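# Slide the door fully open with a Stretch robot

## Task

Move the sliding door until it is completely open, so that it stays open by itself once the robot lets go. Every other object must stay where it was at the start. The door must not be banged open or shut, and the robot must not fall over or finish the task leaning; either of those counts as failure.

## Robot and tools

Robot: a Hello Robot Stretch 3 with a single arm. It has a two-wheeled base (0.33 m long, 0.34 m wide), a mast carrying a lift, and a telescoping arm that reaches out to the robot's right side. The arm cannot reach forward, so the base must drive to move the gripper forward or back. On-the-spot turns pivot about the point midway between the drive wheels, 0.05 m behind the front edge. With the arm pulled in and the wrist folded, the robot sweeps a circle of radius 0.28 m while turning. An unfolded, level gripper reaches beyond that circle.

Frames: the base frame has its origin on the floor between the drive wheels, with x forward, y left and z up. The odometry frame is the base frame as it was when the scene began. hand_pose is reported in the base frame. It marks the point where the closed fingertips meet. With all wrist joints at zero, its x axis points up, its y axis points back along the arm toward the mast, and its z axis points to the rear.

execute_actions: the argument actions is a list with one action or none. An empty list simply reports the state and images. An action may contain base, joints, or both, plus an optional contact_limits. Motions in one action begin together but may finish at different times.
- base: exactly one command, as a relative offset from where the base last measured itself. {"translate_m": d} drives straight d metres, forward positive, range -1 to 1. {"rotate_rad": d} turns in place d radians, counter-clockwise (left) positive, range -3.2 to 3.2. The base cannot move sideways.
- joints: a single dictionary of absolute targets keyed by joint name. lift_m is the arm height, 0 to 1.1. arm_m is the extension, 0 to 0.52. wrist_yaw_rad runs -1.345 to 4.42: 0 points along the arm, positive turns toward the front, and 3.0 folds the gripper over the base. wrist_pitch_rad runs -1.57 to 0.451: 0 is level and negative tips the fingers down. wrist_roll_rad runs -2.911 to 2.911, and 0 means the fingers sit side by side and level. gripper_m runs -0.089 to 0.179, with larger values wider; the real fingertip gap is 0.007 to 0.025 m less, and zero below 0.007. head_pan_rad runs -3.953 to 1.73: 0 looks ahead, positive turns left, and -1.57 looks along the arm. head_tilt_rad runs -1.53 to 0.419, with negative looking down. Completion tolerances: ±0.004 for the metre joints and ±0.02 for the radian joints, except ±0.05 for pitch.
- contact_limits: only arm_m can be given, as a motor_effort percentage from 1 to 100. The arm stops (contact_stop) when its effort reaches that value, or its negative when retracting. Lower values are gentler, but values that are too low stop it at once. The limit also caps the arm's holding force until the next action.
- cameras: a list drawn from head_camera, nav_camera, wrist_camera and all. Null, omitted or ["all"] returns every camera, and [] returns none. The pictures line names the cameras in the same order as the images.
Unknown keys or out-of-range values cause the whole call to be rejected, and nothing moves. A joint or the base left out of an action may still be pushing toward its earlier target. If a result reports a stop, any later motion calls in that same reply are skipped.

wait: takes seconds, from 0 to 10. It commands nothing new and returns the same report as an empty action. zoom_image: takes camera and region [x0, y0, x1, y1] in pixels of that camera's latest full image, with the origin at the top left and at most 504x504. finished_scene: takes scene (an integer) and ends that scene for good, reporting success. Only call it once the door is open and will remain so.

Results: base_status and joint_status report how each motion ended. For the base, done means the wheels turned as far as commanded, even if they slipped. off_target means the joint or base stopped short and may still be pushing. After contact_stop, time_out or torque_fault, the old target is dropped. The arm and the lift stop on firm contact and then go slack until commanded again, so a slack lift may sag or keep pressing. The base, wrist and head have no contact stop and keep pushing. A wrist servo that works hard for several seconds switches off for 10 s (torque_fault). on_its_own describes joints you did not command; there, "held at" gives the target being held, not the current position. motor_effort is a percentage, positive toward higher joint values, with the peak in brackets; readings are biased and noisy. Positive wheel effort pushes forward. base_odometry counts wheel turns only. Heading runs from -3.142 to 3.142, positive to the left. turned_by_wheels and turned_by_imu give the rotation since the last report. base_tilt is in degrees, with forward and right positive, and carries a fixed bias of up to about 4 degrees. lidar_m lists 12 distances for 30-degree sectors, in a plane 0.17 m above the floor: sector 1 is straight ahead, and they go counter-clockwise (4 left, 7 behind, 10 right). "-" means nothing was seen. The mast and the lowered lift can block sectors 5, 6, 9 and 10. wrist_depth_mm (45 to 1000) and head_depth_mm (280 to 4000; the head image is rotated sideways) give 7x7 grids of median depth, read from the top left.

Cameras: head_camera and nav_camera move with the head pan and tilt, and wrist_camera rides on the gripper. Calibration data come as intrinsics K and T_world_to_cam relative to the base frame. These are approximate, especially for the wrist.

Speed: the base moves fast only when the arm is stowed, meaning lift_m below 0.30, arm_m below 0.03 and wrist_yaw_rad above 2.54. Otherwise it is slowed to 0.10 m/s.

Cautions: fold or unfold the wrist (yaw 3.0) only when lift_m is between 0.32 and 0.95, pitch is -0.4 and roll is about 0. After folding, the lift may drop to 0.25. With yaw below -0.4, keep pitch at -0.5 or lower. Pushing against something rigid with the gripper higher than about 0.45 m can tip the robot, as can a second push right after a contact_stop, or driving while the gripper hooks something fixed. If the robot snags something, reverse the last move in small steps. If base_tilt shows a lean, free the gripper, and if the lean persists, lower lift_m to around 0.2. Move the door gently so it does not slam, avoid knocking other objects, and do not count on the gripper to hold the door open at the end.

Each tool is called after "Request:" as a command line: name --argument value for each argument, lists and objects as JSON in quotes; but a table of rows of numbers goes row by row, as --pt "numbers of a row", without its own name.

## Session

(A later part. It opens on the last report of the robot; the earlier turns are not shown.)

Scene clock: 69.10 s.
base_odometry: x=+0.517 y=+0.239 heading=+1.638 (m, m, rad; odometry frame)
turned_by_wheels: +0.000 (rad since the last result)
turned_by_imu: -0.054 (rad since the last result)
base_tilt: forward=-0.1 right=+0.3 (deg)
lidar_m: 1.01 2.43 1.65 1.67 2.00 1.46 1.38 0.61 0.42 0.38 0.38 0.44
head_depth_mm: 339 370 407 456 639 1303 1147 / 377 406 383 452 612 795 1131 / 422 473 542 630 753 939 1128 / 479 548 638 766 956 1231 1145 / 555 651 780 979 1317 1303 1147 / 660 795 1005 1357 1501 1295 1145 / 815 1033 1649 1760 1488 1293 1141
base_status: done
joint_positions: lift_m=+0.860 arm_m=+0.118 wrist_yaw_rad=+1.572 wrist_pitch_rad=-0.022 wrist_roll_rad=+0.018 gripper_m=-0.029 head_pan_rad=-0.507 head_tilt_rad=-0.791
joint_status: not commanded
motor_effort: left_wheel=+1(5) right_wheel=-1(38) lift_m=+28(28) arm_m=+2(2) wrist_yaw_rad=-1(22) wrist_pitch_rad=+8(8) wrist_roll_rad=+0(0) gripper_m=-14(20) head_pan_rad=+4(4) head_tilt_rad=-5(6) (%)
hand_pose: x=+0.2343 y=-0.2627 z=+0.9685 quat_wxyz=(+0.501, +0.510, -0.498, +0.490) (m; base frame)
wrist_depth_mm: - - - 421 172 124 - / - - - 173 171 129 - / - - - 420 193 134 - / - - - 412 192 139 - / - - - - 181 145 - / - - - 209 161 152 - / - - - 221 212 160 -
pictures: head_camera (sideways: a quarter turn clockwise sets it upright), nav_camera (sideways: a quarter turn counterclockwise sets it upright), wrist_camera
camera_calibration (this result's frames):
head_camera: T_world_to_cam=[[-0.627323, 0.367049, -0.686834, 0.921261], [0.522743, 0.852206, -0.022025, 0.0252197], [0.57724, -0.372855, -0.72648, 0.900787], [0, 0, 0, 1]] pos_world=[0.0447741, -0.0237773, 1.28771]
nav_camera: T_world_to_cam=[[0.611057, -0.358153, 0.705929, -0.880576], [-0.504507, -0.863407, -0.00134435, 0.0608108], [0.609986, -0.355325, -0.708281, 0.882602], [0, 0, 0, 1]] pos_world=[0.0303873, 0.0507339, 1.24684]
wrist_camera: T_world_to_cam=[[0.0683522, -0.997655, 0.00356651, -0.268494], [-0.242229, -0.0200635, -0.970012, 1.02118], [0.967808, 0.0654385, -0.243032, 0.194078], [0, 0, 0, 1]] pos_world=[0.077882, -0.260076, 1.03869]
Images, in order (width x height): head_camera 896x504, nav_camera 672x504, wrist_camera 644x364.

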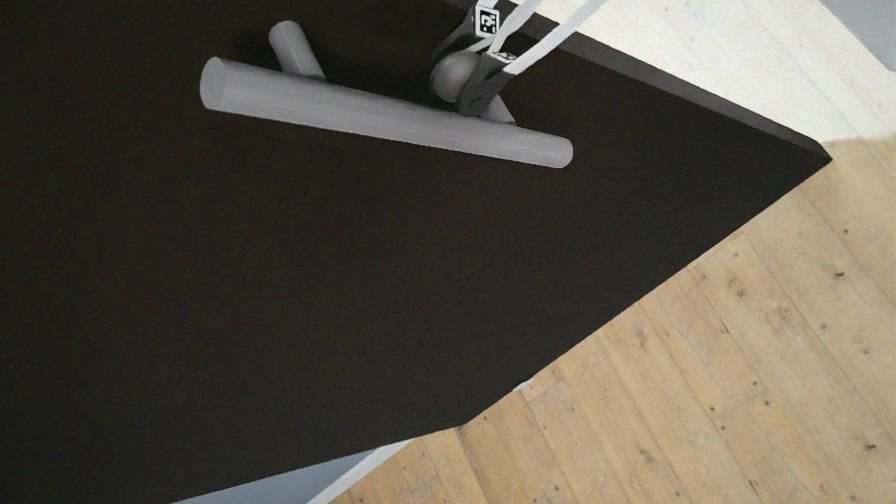

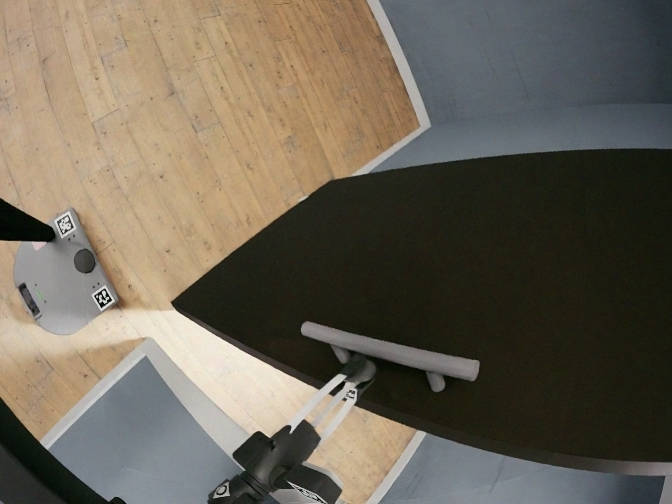

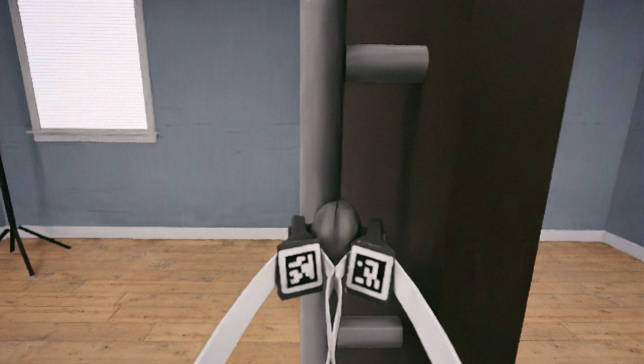

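Request:
execute_actions --actions '[{"base":{"rotate_rad":0.08},"joints":{"gripper_m":0.05,"wrist_yaw_rad":1.57}}]' --cameras '[]'

Request:
execute_actions --actions '[{"base":{"translate_m":0.035}}]' --cameras '[]'

Request:
execute_actions --actions '[{"joints":{"gripper_m":-0.03}}]' --cameras '["wrist_camera"]'

Request:
execute_actions --actions '[{"base":{"translate_m":0.25},"joints":{"head_tilt_rad":0.2}}]'

Scene clock: 76.23 s.
base_odometry: x=+0.517 y=+0.239 heading=+1.718 (m, m, rad; odometry frame)
turned_by_wheels: +0.080 (rad since the last result)
turned_by_imu: +0.059 (rad since the last result)
base_tilt: forward=-0.2 right=+0.3 (deg)
lidar_m: 1.21 2.43 1.66 1.67 1.98 1.44 1.37 0.57 0.41 0.38 0.39 0.46
head_depth_mm: 359 384 415 488 578 1281 1144 / 404 446 474 452 642 797 1129 / 455 514 583 677 803 990 1126 / 528 605 703 844 1053 1251 1145 / 624 733 887 1126 1425 1298 1140 / 765 935 1206 1640 1497 1290 1143 / 990 1559 1978 1750 1489 1295 1147
base_status: done
joint_positions: lift_m=+0.860 arm_m=+0.118 wrist_yaw_rad=+1.568 wrist_pitch_rad=-0.023 wrist_roll_rad=+0.018 gripper_m=+0.050 head_pan_rad=-0.507 head_tilt_rad=-0.791
joint_status: all done
motor_effort: left_wheel=-1(14) right_wheel=+3(46) lift_m=+28(28) arm_m=+1(2) wrist_yaw_rad=+2(25) wrist_pitch_rad=+8(9) wrist_roll_rad=+0(0) gripper_m=-1(86) head_pan_rad=+4(3) head_tilt_rad=-6(6) (%)
hand_pose: x=+0.2342 y=-0.2635 z=+0.9683 quat_wxyz=(+0.502, +0.510, -0.499, +0.489) (m; base frame)
wrist_depth_mm: - - - - 217 118 116 / - - - - 171 123 121 / - - - - 247 127 126 / - - - 190 243 132 - / - - - 194 184 137 - / - - - 620 310 143 - / - - - 212 206 148 -
pictures: none
No camera images: the call's "cameras" was empty. Leave "cameras" out to get every camera's image.

Scene clock: 77.50 s.
base_odometry: x=+0.512 y=+0.274 heading=+1.718 (m, m, rad; odometry frame)
turned_by_wheels: +0.000 (rad since the last result)
turned_by_imu: +0.000 (rad since the last result)
base_tilt: forward=-0.2 right=+0.3 (deg)
lidar_m: 1.21 2.41 1.63 1.67 2.02 1.47 1.41 0.57 0.41 0.38 0.37 0.46
head_depth_mm: 359 390 352 433 549 1237 1144 / 402 445 497 543 649 772 1110 / 456 513 584 678 803 996 1124 / 528 603 702 847 1054 1247 1144 / 624 731 883 1118 1427 1291 1144 / 768 940 1201 1639 1484 1290 1142 / 990 1562 1997 1755 1498 1296 1143
base_status: done
joint_positions: lift_m=+0.860 arm_m=+0.118 wrist_yaw_rad=+1.568 wrist_pitch_rad=-0.023 wrist_roll_rad=+0.018 gripper_m=+0.050 head_pan_rad=-0.507 head_tilt_rad=-0.791
joint_status: not commanded
motor_effort: left_wheel=+0(4) right_wheel=+2(9) lift_m=+27(27) arm_m=+1(2) wrist_yaw_rad=+2(2) wrist_pitch_rad=+8(8) wrist_roll_rad=+1(0) gripper_m=+0(0) head_pan_rad=+3(4) head_tilt_rad=-5(5) (%)
hand_pose: x=+0.2342 y=-0.2635 z=+0.9683 quat_wxyz=(+0.502, +0.510, -0.499, +0.489) (m; base frame)
wrist_depth_mm: - - - 136 169 116 85 / - - - 139 167 116 88 / - - - 144 248 115 91 / - - - 148 243 114 94 / - - - 153 183 114 98 / - - - 161 308 112 102 / - - - 169 231 109 107
pictures: none
No camera images: the call's "cameras" was empty. Leave "cameras" out to get every camera's image.

Scene clock: 78.80 s.
base_odometry: x=+0.512 y=+0.274 heading=+1.718 (m, m, rad; odometry frame)
turned_by_wheels: +0.000 (rad since the last result)
turned_by_imu: +0.000 (rad since the last result)
base_tilt: forward=-0.1 right=+0.3 (deg)
lidar_m: 1.21 2.41 1.64 1.67 2.03 1.47 1.41 0.57 0.41 0.38 0.37 0.46
head_depth_mm: 359 388 350 435 554 1230 1136 / 402 444 497 561 637 769 1108 / 455 511 581 676 802 991 1127 / 526 601 703 841 1044 1254 1148 / 625 732 880 1119 1418 1290 1142 / 766 929 1188 1625 1490 1294 1146 / 986 1568 1998 1738 1490 1293 1141
base_status: not commanded
joint_positions: lift_m=+0.860 arm_m=+0.118 wrist_yaw_rad=+1.561 wrist_pitch_rad=-0.023 wrist_roll_rad=+0.018 gripper_m=-0.029 head_pan_rad=-0.507 head_tilt_rad=-0.791
joint_status: all done
motor_effort: left_wheel=+0(1) right_wheel=-6(6) lift_m=+28(28) arm_m=+1(1) wrist_yaw_rad=+8(12) wrist_pitch_rad=+8(8) wrist_roll_rad=+0(0) gripper_m=-26(100) head_pan_rad=+4(3) head_tilt_rad=-5(4) (%)
hand_pose: x=+0.2342 y=-0.2654 z=+0.9684 quat_wxyz=(+0.504, +0.508, -0.501, +0.487) (m; base frame)
wrist_depth_mm: - - - 129 162 112 84 / - - - 135 178 111 87 / - - - 141 234 110 91 / - - - 146 230 110 94 / - - - 149 195 109 98 / - - - 157 182 108 103 / - - - 356 240 109 108
pictures: wrist_camera
camera_calibration (this result's frames):
wrist_camera: T_world_to_cam=[[0.057736, -0.998326, 0.00352306, -0.268892], [-0.243054, -0.0174791, -0.969855, 1.0217], [0.968293, 0.0551392, -0.243656, 0.192009], [0, 0, 0, 1]] pos_world=[0.0779314, -0.26117, 1.03863]
Images, in order (width x height): wrist_camera 644x364.

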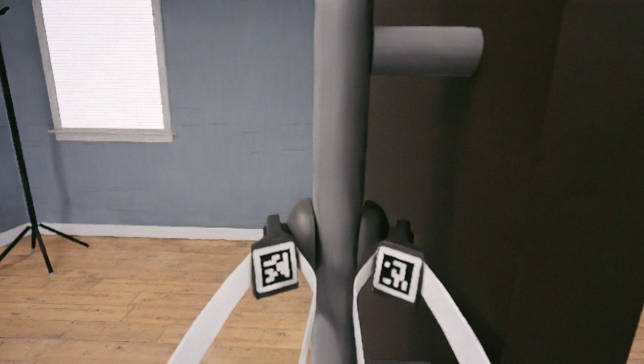

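Scene clock: 82.67 s.
base_odometry: x=+0.476 y=+0.521 heading=+1.718 (m, m, rad; odometry frame)
turned_by_wheels: +0.000 (rad since the last result)
turned_by_imu: -0.094 (rad since the last result)
base_tilt: forward=-0.1 right=+0.3 (deg)
lidar_m: 0.86 2.15 1.53 1.64 2.15 1.77 1.64 0.60 0.43 2.61 0.34 0.40
head_depth_mm: 353 347 342 337 332 327 322 / 395 388 381 374 368 362 356 / 447 439 431 422 414 407 398 / 516 504 494 482 473 462 453 / 611 596 580 564 551 539 524 / 749 724 700 679 657 641 623 / 1017 925 886 851 822 791 765
base_status: done
joint_positions: lift_m=+0.860 arm_m=+0.118 wrist_yaw_rad=+1.711 wrist_pitch_rad=-0.024 wrist_roll_rad=+0.018 gripper_m=-0.017 head_pan_rad=-0.506 head_tilt_rad=+0.185
joint_status: all done
on_its_own: wrist_yaw_rad is held at +1.705, not at your +1.570, by its stall guard, which is not easing now; gripper_m is held at -0.018, not at your -0.030, by its stall guard, which is not easing now
motor_effort: left_wheel=+0(7) right_wheel=+9(35) lift_m=+28(27) arm_m=+2(2) wrist_yaw_rad=-5(57) wrist_pitch_rad=+8(8) wrist_roll_rad=+0(0) gripper_m=-21(27) head_pan_rad=+4(3) head_tilt_rad=+10(61) (%)
hand_pose: x=+0.2317 y=-0.2271 z=+0.9681 quat_wxyz=(+0.466, +0.544, -0.461, +0.523) (m; base frame)
wrist_depth_mm: - - - 128 129 105 79 / - - - 134 179 104 82 / - - - 142 247 102 85 / - - - 148 241 101 88 / - - - 147 195 99 92 / - - - 155 168 99 96 / - - - 170 268 103 100
pictures: head_camera (sideways: a quarter turn clockwise sets it upright), nav_camera (sideways: a quarter turn counterclockwise sets it upright), wrist_camera
camera_calibration (this result's frames):
head_camera: T_world_to_cam=[[0.148799, -0.063808, -0.986807, 1.30821], [0.52165, 0.852836, 0.0235136, -0.0340609], [0.840083, -0.518266, 0.160187, -0.254767], [0, 0, 0, 1]] pos_world=[0.0371328, -0.0195146, 1.33256]
nav_camera: T_world_to_cam=[[-0.171774, 0.0764152, 0.982168, -1.2366], [-0.4947, -0.868858, -0.0189202, 0.0836467], [0.851919, -0.489128, 0.18705, -0.284137], [0, 0, 0, 1]] pos_world=[0.0710257, 0.0281926, 1.26928]
wrist_camera: T_world_to_cam=[[0.206386, -0.978465, 0.00338844, -0.260329], [-0.23861, -0.0536875, -0.96963, 1.01205], [0.948931, 0.19931, -0.244552, 0.230376], [0, 0, 0, 1]] pos_world=[0.0766023, -0.246305, 1.03854]
Images, in order (width x height): head_camera 896x504, nav_camera 672x504, wrist_camera 644x364.

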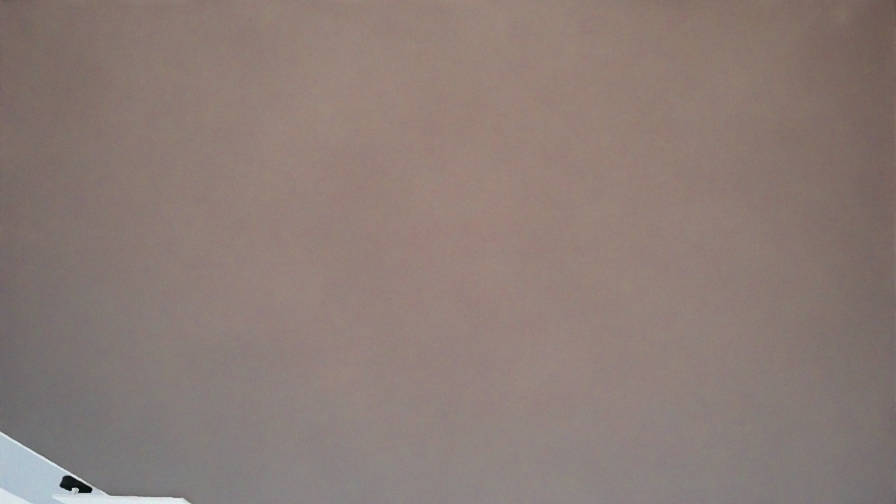

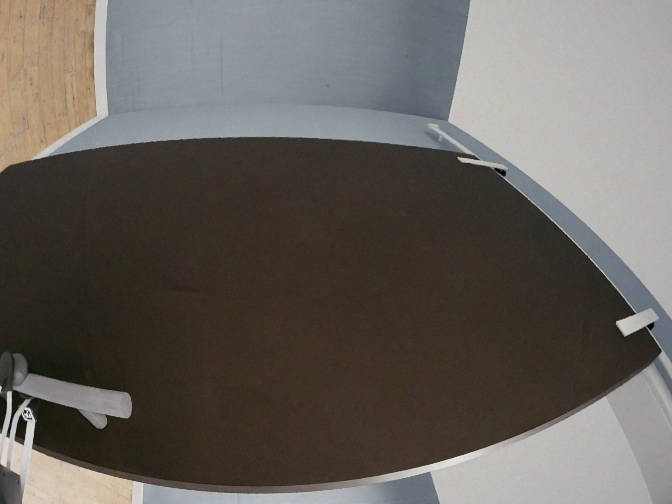

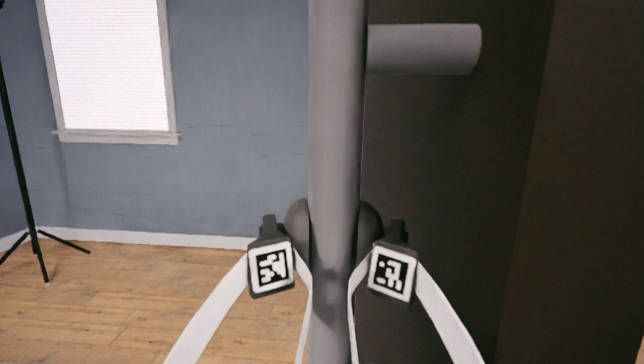

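Request:
execute_actions --actions '[{"base":{"rotate_rad":0.17},"joints":{"wrist_yaw_rad":1.55}}]' --cameras '[]'

Request:
execute_actions --actions '[{"base":{"translate_m":0.3},"joints":{"gripper_m":-0.035}}]' --cameras '["nav_camera","wrist_camera"]'

Scene clock: 87.40 s.
base_odometry: x=+0.476 y=+0.521 heading=+1.888 (m, m, rad; odometry frame)
turned_by_wheels: +0.170 (rad since the last result)
turned_by_imu: +0.099 (rad since the last result)
base_tilt: forward=-0.1 right=+0.3 (deg)
lidar_m: 1.18 2.21 1.54 1.69 2.15 1.70 1.52 0.54 0.42 2.61 0.35 0.44
head_depth_mm: 386 381 376 370 366 361 357 / 439 432 427 420 415 408 402 / 511 500 493 484 477 469 459 / 608 593 581 571 559 549 538 / 752 731 711 694 679 662 647 / 1049 951 915 889 861 838 817 / 1479 1645 1593 1513 1445 1394 1348
base_status: done
joint_positions: lift_m=+0.860 arm_m=+0.118 wrist_yaw_rad=+1.598 wrist_pitch_rad=-0.024 wrist_roll_rad=+0.018 gripper_m=-0.017 head_pan_rad=-0.506 head_tilt_rad=+0.185
joint_status: wrist_yaw_rad off_target (ended at +1.598, target +1.550)
on_its_own: gripper_m is held at -0.018, not at your -0.030, by its stall guard, which is not easing now; wrist_yaw_rad is at rest, and its effort (-45) is outside its rest range (-12 to +12)
motor_effort: left_wheel=+4(6) right_wheel=-3(29) lift_m=+27(28) arm_m=+3(3) wrist_yaw_rad=-45(68) wrist_pitch_rad=+8(8) wrist_roll_rad=+1(0) gripper_m=-25(27) head_pan_rad=+4(4) head_tilt_rad=+10(10) (%)
hand_pose: x=+0.2341 y=-0.2559 z=+0.9681 quat_wxyz=(+0.495, +0.517, -0.491, +0.496) (m; base frame)
wrist_depth_mm: - - - 129 130 96 81 / - - - 134 162 95 83 / - - - 140 222 94 86 / - - - 146 217 93 90 / - - - 148 179 96 93 / - - - 157 152 100 97 / - - - 655 243 104 102
pictures: none
No camera images: the call's "cameras" was empty. Leave "cameras" out to get every camera's image.

Scene clock: 91.47 s.
base_odometry: x=+0.382 y=+0.806 heading=+1.889 (m, m, rad; odometry frame)
turned_by_wheels: +0.000 (rad since the last result)
turned_by_imu: -0.396 (rad since the last result)
base_tilt: forward=-0.2 right=+0.3 (deg)
lidar_m: 0.44 1.90 2.05 1.49 1.78 2.33 1.89 0.89 0.55 2.32 0.28 0.29
head_depth_mm: - - - - - - - / 282 - - - - - - / 296 290 287 282 - - - / 322 313 305 297 291 287 283 / 353 342 332 323 314 306 298 / 389 377 364 353 343 333 324 / 435 419 404 390 377 366 354
base_status: done
joint_positions: lift_m=+0.860 arm_m=+0.117 wrist_yaw_rad=+2.001 wrist_pitch_rad=-0.025 wrist_roll_rad=+0.018 gripper_m=-0.019 head_pan_rad=-0.506 head_tilt_rad=+0.185
joint_status: gripper_m off_target (ended at -0.019, target -0.035)
on_its_own: wrist_yaw_rad is held at +1.733, not at your +1.550, by its stall guard, which is still easing; gripper_m is held at -0.020, not at your -0.035, by its stall guard, which is not easing now
motor_effort: left_wheel=+12(15) right_wheel=+3(30) lift_m=+28(27) arm_m=+6(6) wrist_yaw_rad=-100(100) wrist_pitch_rad=+9(10) wrist_roll_rad=+0(1) gripper_m=-33(94) head_pan_rad=+3(4) head_tilt_rad=+10(9) (%)
hand_pose: x=+0.2110 y=-0.1559 z=+0.9679 quat_wxyz=(+0.386, +0.605, -0.378, +0.585) (m; base frame)
wrist_depth_mm: - - - 127 127 81 78 / - - - 132 134 84 81 / - - - 141 186 86 84 / - - - 147 181 90 87 / - - - 148 162 93 91 / - - - 156 142 97 95 / - - - 624 205 101 101
pictures: nav_camera (sideways: a quarter turn counterclockwise sets it upright), wrist_camera
camera_calibration (this result's frames):
nav_camera: T_world_to_cam=[[-0.172057, 0.0765339, 0.98211, -1.23652], [-0.494542, -0.868948, -0.0189237, 0.0836503], [0.851954, -0.48895, 0.187357, -0.284537], [0, 0, 0, 1]] pos_world=[0.0710297, 0.0281991, 1.26929]
wrist_camera: T_world_to_cam=[[0.477181, -0.8788, 0.00308287, -0.227632], [-0.214345, -0.119788, -0.969385, 0.995011], [0.852264, 0.461911, -0.245527, 0.29808], [0, 0, 0, 1]] pos_world=[0.0678538, -0.218539, 1.03844]
Images, in order (width x height): nav_camera 672x504, wrist_camera 644x364.

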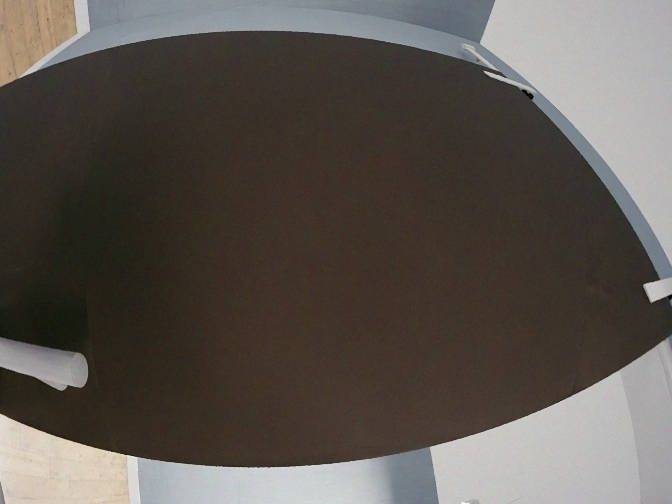

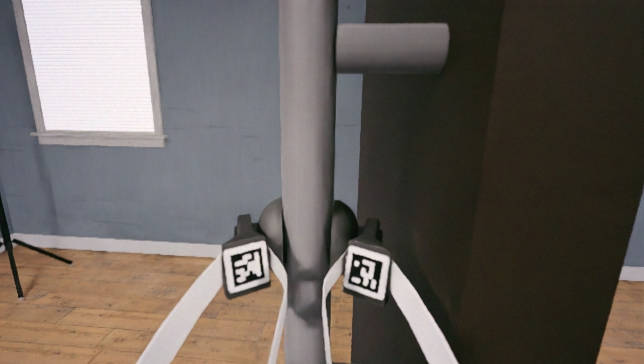

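Request:
execute_actions --actions '[{"base":{"translate_m":-0.04},"joints":{"gripper_m":0.06,"wrist_yaw_rad":2.0}}]' --cameras '[]'

Request:
execute_actions --actions '[{"base":{"rotate_rad":0.45},"joints":{"wrist_yaw_rad":1.57,"arm_m":0.1}}]' --cameras '[]'

Request:
execute_actions --actions '[{"base":{"translate_m":-0.07},"joints":{"head_tilt_rad":-0.8}}]'

Scene clock: 98.37 s.
base_odometry: x=+0.394 y=+0.768 heading=+1.889 (m, m, rad; odometry frame)
turned_by_wheels: +0.000 (rad since the last result)
turned_by_imu: -0.001 (rad since the last result)
base_tilt: forward=-0.2 right=+0.3 (deg)
lidar_m: 0.46 1.93 2.09 1.49 2.18 2.29 1.85 0.94 0.53 2.33 0.30 0.31
head_depth_mm: 309 299 - - - - - / 291 286 284 - - - - / 313 305 299 291 288 284 - / 340 331 322 314 307 299 292 / 373 361 352 342 333 323 316 / 412 398 385 373 363 353 343 / 460 443 428 413 399 387 376
base_status: done
joint_positions: lift_m=+0.860 arm_m=+0.118 wrist_yaw_rad=+2.002 wrist_pitch_rad=-0.023 wrist_roll_rad=+0.019 gripper_m=+0.060 head_pan_rad=-0.506 head_tilt_rad=+0.185
joint_status: all done
motor_effort: left_wheel=+2(3) right_wheel=-1(21) lift_m=+27(28) arm_m=+3(3) wrist_yaw_rad=-1(34) wrist_pitch_rad=+8(8) wrist_roll_rad=+0(0) gripper_m=+0(81) head_pan_rad=+3(4) head_tilt_rad=+9(9) (%)
hand_pose: x=+0.2109 y=-0.1559 z=+0.9684 quat_wxyz=(+0.385, +0.605, -0.378, +0.585) (m; base frame)
wrist_depth_mm: - - - 165 211 114 112 / - - - 170 166 118 116 / - - - - 241 122 - / - - - - 232 126 - / - - - 907 193 131 - / - - - 504 344 137 - / - - - 216 202 143 -
pictures: none
No camera images: the call's "cameras" was empty. Leave "cameras" out to get every camera's image.

Scene clock: 100.17 s.
base_odometry: x=+0.394 y=+0.768 heading=+2.339 (m, m, rad; odometry frame)
turned_by_wheels: +0.450 (rad since the last result)
turned_by_imu: +0.429 (rad since the last result)
base_tilt: forward=-0.1 right=+0.3 (deg)
lidar_m: 1.51 2.03 1.48 1.65 2.26 1.88 1.25 0.53 0.58 2.59 0.31 0.42
head_depth_mm: 364 360 356 351 347 342 338 / 417 412 406 400 395 389 383 / 488 481 473 465 458 451 443 / 590 577 565 555 543 535 525 / 742 725 704 689 672 657 643 / 1178 966 935 905 876 854 829 / 1514 1780 1729 1645 1566 1511 1455
base_status: done
joint_positions: lift_m=+0.860 arm_m=+0.100 wrist_yaw_rad=+1.606 wrist_pitch_rad=-0.028 wrist_roll_rad=+0.019 gripper_m=+0.060 head_pan_rad=-0.506 head_tilt_rad=+0.185
joint_status: wrist_yaw_rad off_target (ended at +1.606, target +1.570); the others done
on_its_own: wrist_yaw_rad is at rest, and its effort (-33) is outside its rest range (-12 to +12)
motor_effort: left_wheel=+2(12) right_wheel=+4(12) lift_m=+28(28) arm_m=+5(5) wrist_yaw_rad=-33(96) wrist_pitch_rad=+10(10) wrist_roll_rad=+0(1) gripper_m=-4(16) head_pan_rad=+4(3) head_tilt_rad=+10(9) (%)
hand_pose: x=+0.2340 y=-0.2357 z=+0.9671 quat_wxyz=(+0.494, +0.520, -0.488, +0.497) (m; base frame)
wrist_depth_mm: - - - 63 66 64 59 / - - - 66 265 96 59 / - - - 68 254 95 58 / - - - 71 244 94 58 / - - - 75 181 93 57 / - - - 78 387 90 57 / - - - 82 217 83 56
pictures: none
No camera images: the call's "cameras" was empty. Leave "cameras" out to get every camera's image.

Scene clock: 102.10 s.
base_odometry: x=+0.443 y=+0.717 heading=+2.339 (m, m, rad; odometry frame)
turned_by_wheels: +0.000 (rad since the last result)
turned_by_imu: -0.001 (rad since the last result)
base_tilt: forward=-0.1 right=+0.3 (deg)
lidar_m: 1.22 2.10 1.51 1.73 2.24 1.81 1.25 0.47 0.48 2.58 0.34 0.41
head_depth_mm: 318 347 351 412 483 1251 1148 / 358 396 420 387 528 683 1109 / 412 460 524 604 732 879 1094 / 481 550 642 770 958 1230 1149 / 580 682 826 1051 1396 1292 1146 / 729 900 1173 1617 1486 1294 1148 / 981 1659 2050 1750 1486 1300 1145
base_status: done
joint_positions: lift_m=+0.860 arm_m=+0.100 wrist_yaw_rad=+1.620 wrist_pitch_rad=-0.024 wrist_roll_rad=+0.019 gripper_m=+0.060 head_pan_rad=-0.506 head_tilt_rad=-0.790
joint_status: all done
on_its_own: wrist_yaw_rad is held at +1.619, not at your +1.570, by its stall guard, which is not easing now
motor_effort: left_wheel=+0(6) right_wheel=+2(13) lift_m=+27(28) arm_m=+4(5) wrist_yaw_rad=-1(33) wrist_pitch_rad=+8(10) wrist_roll_rad=+0(0) gripper_m=-1(4) head_pan_rad=+3(4) head_tilt_rad=-6(59) (%)
hand_pose: x=+0.2339 y=-0.2320 z=+0.9682 quat_wxyz=(+0.489, +0.523, -0.486, +0.502) (m; base frame)
wrist_depth_mm: - - - 132 130 98 79 / - - - 137 180 97 81 / - - - 143 268 95 84 / - - - 149 253 94 87 / - - - 153 201 94 90 / - - - 160 413 98 94 / - - - 171 221 101 98
pictures: head_camera (sideways: a quarter turn clockwise sets it upright), nav_camera (sideways: a quarter turn counterclockwise sets it upright), wrist_camera
camera_calibration (this result's frames):
head_camera: T_world_to_cam=[[-0.627121, 0.366326, -0.687405, 0.922003], [0.522131, 0.852581, -0.021991, 0.0251792], [0.578013, -0.372707, -0.725942, 0.900083], [0, 0, 0, 1]] pos_world=[0.0448013, -0.0237542, 1.28775]
nav_camera: T_world_to_cam=[[0.610835, -0.357435, 0.706485, -0.881299], [-0.503871, -0.863778, -0.00136157, 0.0608293], [0.610733, -0.355146, -0.707727, 0.881876], [0, 0, 0, 1]] pos_world=[0.0303878, 0.0507308, 1.24683]
wrist_camera: T_world_to_cam=[[0.116668, -0.993167, 0.00291175, -0.247555], [-0.242267, -0.0313023, -0.969705, 1.0185], [0.963169, 0.112428, -0.244264, 0.205514], [0, 0, 0, 1]] pos_world=[0.0776873, -0.237087, 1.03857]
Images, in order (width x height): head_camera 896x504, nav_camera 672x504, wrist_camera 644x364.

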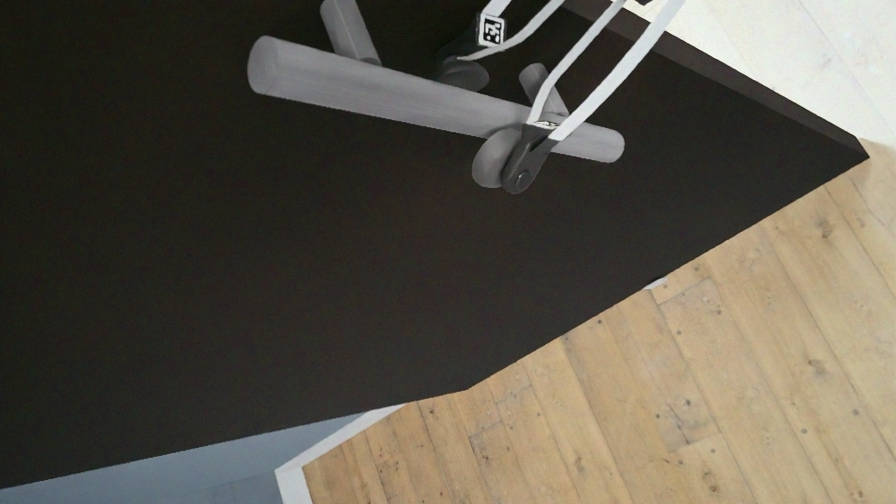

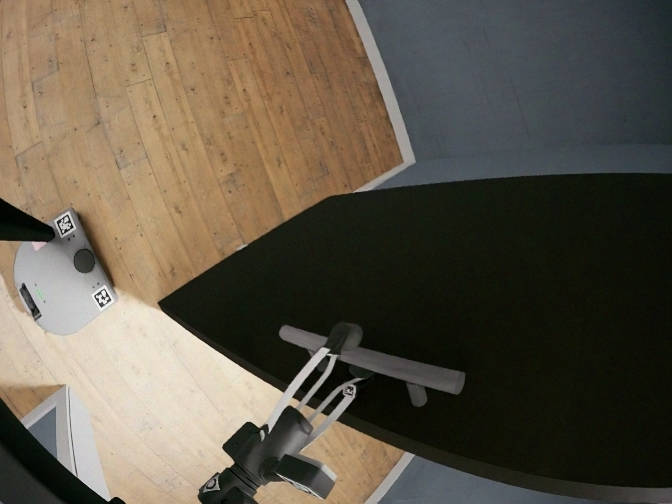

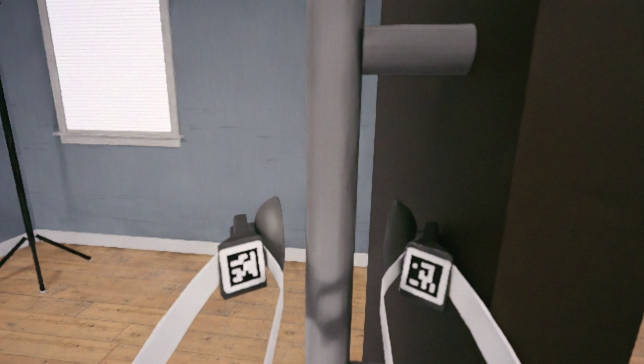

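Request:
execute_actions --actions '[{"joints":{"gripper_m":-0.03,"arm_m":0.078,"wrist_yaw_rad":1.52,"head_tilt_rad":0.2}}]' --cameras '[]'

Request:
execute_actions --actions '[{"base":{"translate_m":0.18}}]' --cameras '["nav_camera"]'

Scene clock: 108.93 s.
base_odometry: x=+0.443 y=+0.717 heading=+2.339 (m, m, rad; odometry frame)
turned_by_wheels: +0.000 (rad since the last result)
turned_by_imu: +0.000 (rad since the last result)
base_tilt: forward=-0.1 right=+0.3 (deg)
lidar_m: 1.22 2.10 1.51 1.72 2.24 1.81 1.25 0.48 0.48 2.59 0.34 0.41
head_depth_mm: 361 357 352 349 344 340 335 / 414 409 403 397 392 386 381 / 484 477 469 461 453 446 439 / 584 574 562 551 541 530 521 / 738 716 698 682 665 652 636 / 1133 957 923 895 870 846 817 / 1518 1765 1704 1621 1567 1505 1449
base_status: not commanded
joint_positions: lift_m=+0.860 arm_m=+0.078 wrist_yaw_rad=+1.535 wrist_pitch_rad=-0.024 wrist_roll_rad=+0.019 gripper_m=-0.029 head_pan_rad=-0.506 head_tilt_rad=+0.184
joint_status: all done
on_its_own: wrist_yaw_rad is at rest, and its effort (-14) is outside its rest range (-12 to +12)
motor_effort: left_wheel=+2(2) right_wheel=-10(10) lift_m=+27(27) arm_m=-2(2) wrist_yaw_rad=-14(29) wrist_pitch_rad=+8(8) wrist_roll_rad=+0(0) gripper_m=-26(97) head_pan_rad=+5(4) head_tilt_rad=+11(61) (%)
hand_pose: x=+0.2341 y=-0.2323 z=+0.9682 quat_wxyz=(+0.510, +0.502, -0.507, +0.480) (m; base frame)
wrist_depth_mm: - - - 130 132 106 83 / - - - 136 172 105 86 / - - - 142 228 104 89 / - - - 148 225 103 93 / - - - 150 188 102 96 / - - - 157 165 103 100 / - - - 170 252 107 105
pictures: none
No camera images: the call's "cameras" was empty. Leave "cameras" out to get every camera's image.

Scene clock: 113.70 s.
base_odometry: x=+0.318 y=+0.847 heading=+2.339 (m, m, rad; odometry frame)
turned_by_wheels: +0.000 (rad since the last result)
turned_by_imu: -0.304 (rad since the last result)
base_tilt: forward=-0.1 right=+0.3 (deg)
lidar_m: 0.53 1.88 2.16 1.48 2.19 2.20 1.89 0.69 0.57 2.34 0.29 0.31
head_depth_mm: - - - - - - - / 297 292 288 285 - - - / 326 319 312 304 298 292 289 / 363 354 344 336 328 320 313 / 408 396 385 373 365 355 346 / 467 450 436 423 410 398 387 / 545 523 503 485 467 453 440
base_status: done
joint_positions: lift_m=+0.860 arm_m=+0.078 wrist_yaw_rad=+1.837 wrist_pitch_rad=-0.025 wrist_roll_rad=+0.019 gripper_m=-0.017 head_pan_rad=-0.506 head_tilt_rad=+0.187
joint_status: not commanded
on_its_own: wrist_yaw_rad is held at +1.835, not at your +1.520, by its stall guard, which is not easing now; gripper_m is held at -0.018, not at your -0.030, by its stall guard, which is not easing now
motor_effort: left_wheel=+2(17) right_wheel=+9(26) lift_m=+27(27) arm_m=+3(6) wrist_yaw_rad=-2(100) wrist_pitch_rad=+8(14) wrist_roll_rad=+0(0) gripper_m=-20(33) head_pan_rad=+3(3) head_tilt_rad=+9(10) (%)
hand_pose: x=+0.2252 y=-0.1554 z=+0.9680 quat_wxyz=(+0.432, +0.573, -0.426, +0.551) (m; base frame)
wrist_depth_mm: - - - 128 129 108 81 / - - - 132 174 107 84 / - - - 139 232 106 87 / - - - 146 228 106 91 / - - - 147 192 105 94 / - - - 155 167 104 99 / - - - 171 256 105 103
pictures: nav_camera (sideways: a quarter turn counterclockwise sets it upright)
camera_calibration (this result's frames):
nav_camera: T_world_to_cam=[[-0.173863, 0.0774498, 0.981719, -1.236], [-0.494163, -0.869163, -0.0189468, 0.0836782], [0.851806, -0.488424, 0.189388, -0.287181], [0, 0, 0, 1]] pos_world=[0.0710774, 0.0281921, 1.26938]
Images, in order (width x height): nav_camera 672x504.

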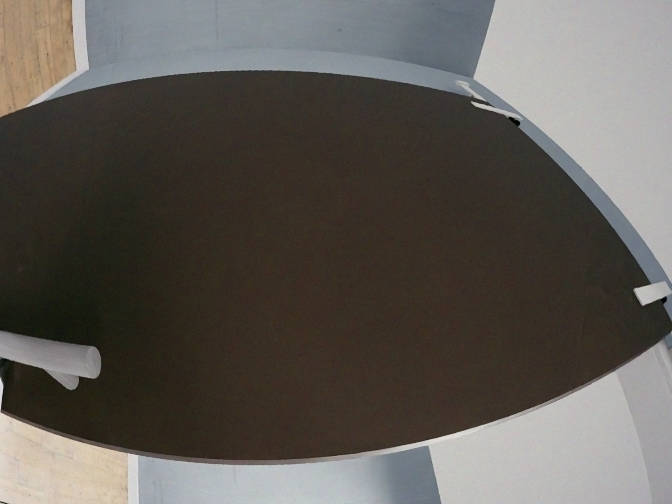

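Request:
execute_actions --actions '[{"joints":{"gripper_m":0.06,"wrist_yaw_rad":1.84}}]' --cameras '[]'

Request:
execute_actions --actions '[{"base":{"translate_m":-0.12}}]' --cameras '[]'

Request:
execute_actions --actions '[{"base":{"rotate_rad":0.77},"joints":{"arm_m":0,"wrist_yaw_rad":1.75}}]' --cameras '[]'

Request:
execute_actions --actions '[{"base":{"translate_m":-0.21},"joints":{"wrist_yaw_rad":1.57,"head_tilt_rad":-0.8}}]' --cameras '[]'

Request:
execute_actions --actions '[{"base":{"rotate_rad":-0.5}}]'

Scene clock: 126.40 s.
base_odometry: x=+0.318 y=+0.847 heading=+2.339 (m, m, rad; odometry frame)
turned_by_wheels: +0.000 (rad since the last result)
turned_by_imu: -0.001 (rad since the last result)
base_tilt: forward=-0.1 right=+0.3 (deg)
lidar_m: 0.53 1.88 2.16 1.48 2.19 2.20 1.89 0.69 0.57 2.34 0.29 0.31
head_depth_mm: - - - - - - - / 297 291 288 286 - - - / 326 318 311 304 298 293 289 / 363 353 344 336 327 320 313 / 408 395 385 374 365 355 346 / 467 450 436 423 411 398 386 / 545 523 502 484 468 453 439
base_status: not commanded
joint_positions: lift_m=+0.860 arm_m=+0.078 wrist_yaw_rad=+1.839 wrist_pitch_rad=-0.025 wrist_roll_rad=+0.019 gripper_m=+0.060 head_pan_rad=-0.506 head_tilt_rad=+0.187
joint_status: all done
motor_effort: left_wheel=+2(2) right_wheel=+0(14) lift_m=+27(28) arm_m=+3(3) wrist_yaw_rad=+1(1) wrist_pitch_rad=+8(8) wrist_roll_rad=+0(0) gripper_m=+0(80) head_pan_rad=+3(3) head_tilt_rad=+8(8) (%)
hand_pose: x=+0.2251 y=-0.1549 z=+0.9680 quat_wxyz=(+0.432, +0.573, -0.425, +0.552) (m; base frame)
wrist_depth_mm: - - - 127 128 108 81 / - - - 132 175 107 83 / - - - 138 233 106 87 / - - - 146 230 106 90 / - - - 159 212 105 94 / - - - 159 294 104 98 / - - - 170 216 104 102
pictures: none
No camera images: the call's "cameras" was empty. Leave "cameras" out to get every camera's image.

Scene clock: 129.07 s.
base_odometry: x=+0.401 y=+0.761 heading=+2.339 (m, m, rad; odometry frame)
turned_by_wheels: +0.000 (rad since the last result)
turned_by_imu: -0.001 (rad since the last result)
base_tilt: forward=-0.1 right=+0.3 (deg)
lidar_m: 0.59 1.99 2.17 1.49 2.16 2.07 1.77 0.76 0.50 2.31 2.61 0.38
head_depth_mm: 1546 2134 2784 2764 2679 2680 2607 / 1497 1996 2812 367 351 336 322 / 379 366 356 346 338 331 324 / 411 401 391 382 372 364 355 / 463 452 437 425 413 403 392 / 531 512 495 480 464 452 439 / 619 594 571 550 533 515 500
base_status: done
joint_positions: lift_m=+0.860 arm_m=+0.078 wrist_yaw_rad=+1.839 wrist_pitch_rad=-0.025 wrist_roll_rad=+0.019 gripper_m=+0.060 head_pan_rad=-0.506 head_tilt_rad=+0.187
joint_status: not commanded
motor_effort: left_wheel=+1(4) right_wheel=-1(7) lift_m=+26(27) arm_m=+3(3) wrist_yaw_rad=+1(1) wrist_pitch_rad=+8(8) wrist_roll_rad=+0(0) gripper_m=-1(0) head_pan_rad=+4(3) head_tilt_rad=+8(9) (%)
hand_pose: x=+0.2251 y=-0.1549 z=+0.9680 quat_wxyz=(+0.432, +0.573, -0.425, +0.552) (m; base frame)
wrist_depth_mm: - - - - 279 187 - / - - - - 240 193 - / - - - - 274 200 - / - - - - 270 210 - / - - - - 268 218 - / - - - - 285 229 - / - - - - 300 - -
pictures: none
No camera images: the call's "cameras" was empty. Leave "cameras" out to get every camera's image.

Scene clock: 131.23 s.
base_odometry: x=+0.401 y=+0.761 heading=+3.109 (m, m, rad; odometry frame)
turned_by_wheels: +0.770 (rad since the last result)
turned_by_imu: +0.770 (rad since the last result)
base_tilt: forward=-0.1 right=+0.4 (deg)
lidar_m: 2.05 1.49 1.60 2.22 1.85 1.61 0.52 0.50 2.61 0.38 0.42 1.06
head_depth_mm: 808 821 830 843 853 861 871 / 1276 1157 1177 1199 1482 1517 1527 / 1552 2009 2037 1985 1933 1865 1833 / 1526 2080 2030 1982 1917 1855 1802 / 1526 2062 2032 1965 1906 1860 1812 / 1523 2056 2017 1953 1890 1863 1790 / 1520 2047 2010 1949 1894 1861 1796
base_status: done
joint_positions: lift_m=+0.860 arm_m=+0.000 wrist_yaw_rad=+1.751 wrist_pitch_rad=-0.024 wrist_roll_rad=+0.019 gripper_m=+0.060 head_pan_rad=-0.506 head_tilt_rad=+0.187
joint_status: all done
motor_effort: left_wheel=-1(6) right_wheel=+4(8) lift_m=+27(27) arm_m=-2(1) wrist_yaw_rad=-1(4) wrist_pitch_rad=+8(9) wrist_roll_rad=+0(0) gripper_m=+1(1) head_pan_rad=+3(3) head_tilt_rad=+8(8) (%)
hand_pose: x=+0.2301 y=-0.0996 z=+0.9681 quat_wxyz=(+0.456, +0.554, -0.450, +0.532) (m; base frame)
wrist_depth_mm: - - - - - - - / - - - - - - - / - - - - - - - / - - - - - - - / - - - - - - - / - - - - - - - / - - - - - - -
pictures: none
No camera images: the call's "cameras" was empty. Leave "cameras" out to get every camera's image.

Scene clock: 134.57 s.
base_odometry: x=+0.611 y=+0.754 heading=+3.109 (m, m, rad; odometry frame)
turned_by_wheels: +0.000 (rad since the last result)
turned_by_imu: -0.002 (rad since the last result)
base_tilt: forward=-0.1 right=+0.3 (deg)
lidar_m: 2.25 1.66 1.79 2.20 1.66 1.18 0.39 0.31 2.51 2.59 0.46 0.72
head_depth_mm: 536 451 558 578 706 1355 - / 753 776 787 750 830 931 1109 / 1269 1307 1359 1403 1443 1277 1145 / 1938 2218 2131 1758 1532 1298 1149 / 1939 2226 2133 1763 1471 1297 1140 / 1926 2206 2136 1757 1495 1297 1151 / 1934 2198 2125 1762 1490 1295 1140
base_status: done
joint_positions: lift_m=+0.860 arm_m=+0.000 wrist_yaw_rad=+1.572 wrist_pitch_rad=-0.024 wrist_roll_rad=+0.019 gripper_m=+0.060 head_pan_rad=-0.506 head_tilt_rad=-0.790
joint_status: all done
motor_effort: left_wheel=-1(7) right_wheel=+3(5) lift_m=+27(27) arm_m=-2(3) wrist_yaw_rad=-1(2) wrist_pitch_rad=+8(8) wrist_roll_rad=+0(0) gripper_m=-1(0) head_pan_rad=+2(3) head_tilt_rad=-7(60) (%)
hand_pose: x=+0.2342 y=-0.1451 z=+0.9681 quat_wxyz=(+0.501, +0.511, -0.498, +0.489) (m; base frame)
wrist_depth_mm: - - - - - - 368 / - - - - - - 242 / - - - - - - 318 / - - - - - - 304 / - - - - - - 286 / - - - - - - 273 / - - - - - - 308
pictures: none
No camera images: the call's "cameras" was empty. Leave "cameras" out to get every camera's image.

Scene clock: 136.50 s.
base_odometry: x=+0.611 y=+0.754 heading=+2.609 (m, m, rad; odometry frame)
turned_by_wheels: -0.500 (rad since the last result)
turned_by_imu: -0.501 (rad since the last result)
base_tilt: forward=-0.2 right=+0.3 (deg)
lidar_m: 0.77 2.25 1.65 1.79 2.27 1.65 1.08 0.39 0.30 2.51 2.59 0.46
head_depth_mm: 2783 2767 2135 1755 1494 1349 - / 2604 2675 2142 1768 1478 1355 1115 / 2420 2629 2136 1759 1466 1304 1141 / 2215 2471 2009 1672 1483 1227 1143 / 380 443 531 660 962 1250 1144 / 455 485 567 1003 1429 1298 1142 / 590 778 1123 1655 1485 1300 1136
base_status: done
joint_positions: lift_m=+0.860 arm_m=+0.000 wrist_yaw_rad=+1.571 wrist_pitch_rad=-0.024 wrist_roll_rad=+0.019 gripper_m=+0.060 head_pan_rad=-0.506 head_tilt_rad=-0.790
joint_status: not commanded
motor_effort: left_wheel=+2(8) right_wheel=-2(6) lift_m=+27(26) arm_m=-3(3) wrist_yaw_rad=-1(1) wrist_pitch_rad=+8(9) wrist_roll_rad=+0(0) gripper_m=+0(1) head_pan_rad=+4(3) head_tilt_rad=-6(7) (%)
hand_pose: x=+0.2342 y=-0.1453 z=+0.9681 quat_wxyz=(+0.502, +0.511, -0.498, +0.489) (m; base frame)
wrist_depth_mm: - - - - 311 - - / - - - - 343 - - / - - - - 336 - - / - - - - 427 - - / - - - 620 561 - - / - - - - 396 - - / - - - - 796 - -
pictures: head_camera (sideways: a quarter turn clockwise sets it upright), nav_camera (sideways: a quarter turn counterclockwise sets it upright), wrist_camera
camera_calibration (this result's frames):
head_camera: T_world_to_cam=[[-0.62727, 0.36614, -0.687367, 0.921956], [0.521854, 0.852751, -0.0219933, 0.0251838], [0.578101, -0.372502, -0.725977, 0.900128], [0, 0, 0, 1]] pos_world=[0.0448084, -0.0237413, 1.28775]
nav_camera: T_world_to_cam=[[0.610982, -0.357254, 0.706449, -0.881252], [-0.503592, -0.863941, -0.00136045, 0.0608261], [0.610816, -0.35493, -0.707763, 0.881923], [0, 0, 0, 1]] pos_world=[0.0303689, 0.05074, 1.24683]
wrist_camera: T_world_to_cam=[[0.0677856, -0.997698, 0.00217133, -0.14991], [-0.244129, -0.0186967, -0.969563, 1.02331], [0.967371, 0.0651923, -0.244834, 0.188158], [0, 0, 0, 1]] pos_world=[0.0779619, -0.142699, 1.03855]
Images, in order (width x height): head_camera 896x504, nav_camera 672x504, wrist_camera 644x364.

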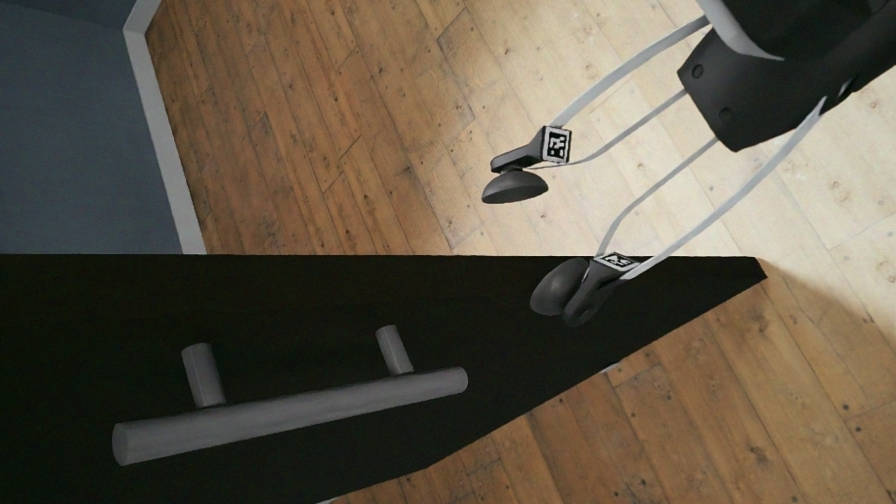

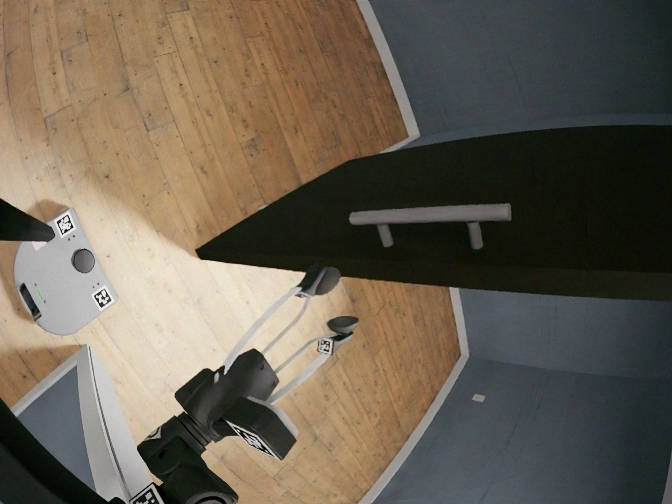

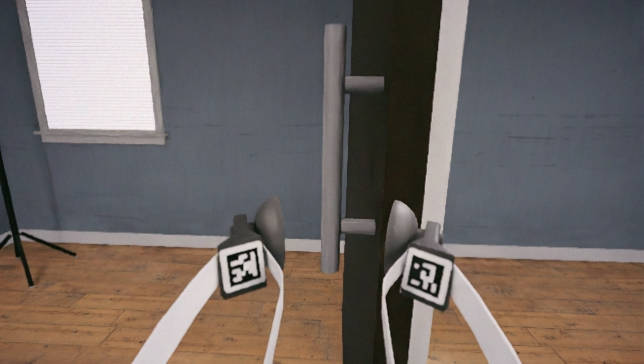

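Request:
execute_actions --actions '[{"base":{"translate_m":0.22},"joints":{"gripper_m":0.05,"wrist_yaw_rad":1.62}}]' --cameras '["head_camera","wrist_camera"]'

Scene clock: 143.53 s.
base_odometry: x=+0.422 y=+0.865 heading=+2.609 (m, m, rad; odometry frame)
turned_by_wheels: +0.000 (rad since the last result)
turned_by_imu: +0.000 (rad since the last result)
base_tilt: forward=-0.1 right=+0.3 (deg)
lidar_m: 0.77 2.03 1.57 1.67 2.34 1.87 1.08 0.46 0.54 2.51 0.28 0.28
head_depth_mm: - - 295 379 1493 1344 - / - - 297 337 415 936 1112 / - 304 336 391 469 598 965 / 312 355 372 335 426 845 1107 / 370 434 524 664 980 1245 1149 / 455 556 718 1000 1427 1301 1139 / 592 776 1129 1673 1493 1294 1145
base_status: done
joint_positions: lift_m=+0.860 arm_m=+0.000 wrist_yaw_rad=+1.618 wrist_pitch_rad=-0.024 wrist_roll_rad=+0.019 gripper_m=+0.050 head_pan_rad=-0.506 head_tilt_rad=-0.790
joint_status: all done
motor_effort: left_wheel=+2(8) right_wheel=-2(3) lift_m=+26(27) arm_m=-3(2) wrist_yaw_rad=+2(3) wrist_pitch_rad=+8(8) wrist_roll_rad=+0(0) gripper_m=+1(50) head_pan_rad=+4(3) head_tilt_rad=-6(6) (%)
hand_pose: x=+0.2339 y=-0.1333 z=+0.9681 quat_wxyz=(+0.490, +0.522, -0.486, +0.501) (m; base frame)
wrist_depth_mm: - - - - 185 120 96 / - - - - 154 119 99 / - - - - 240 117 103 / - - - - 282 115 107 / - - - - 197 115 112 / - - - - 377 120 117 / - - - - 192 124 123
pictures: head_camera (sideways: a quarter turn clockwise sets it upright), wrist_camera
camera_calibration (this result's frames):
head_camera: T_world_to_cam=[[-0.627296, 0.366154, -0.687336, 0.921915], [0.521854, 0.852751, -0.0219951, 0.0251862], [0.578073, -0.372486, -0.726007, 0.900167], [0, 0, 0, 1]] pos_world=[0.0448078, -0.023741, 1.28775]
wrist_camera: T_world_to_cam=[[0.114633, -0.993405, 0.00217124, -0.148285], [-0.242979, -0.0301575, -0.969563, 1.02167], [0.963234, 0.110617, -0.244834, 0.194669], [0, 0, 0, 1]] pos_world=[0.0777301, -0.13803, 1.03855]
Images, in order (width x height): head_camera 896x504, wrist_camera 644x364.

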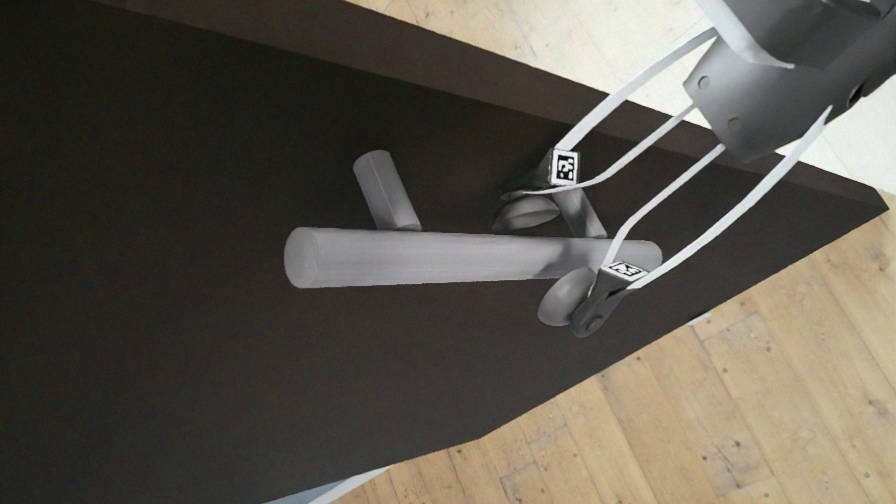

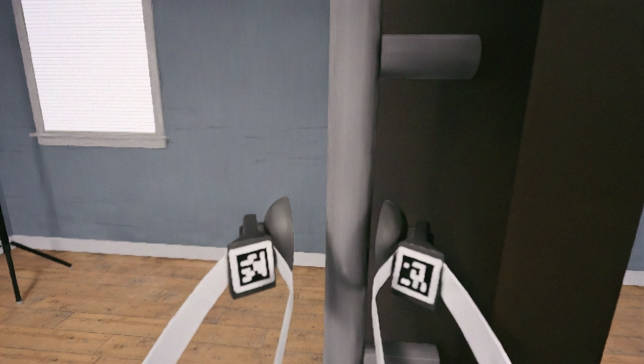

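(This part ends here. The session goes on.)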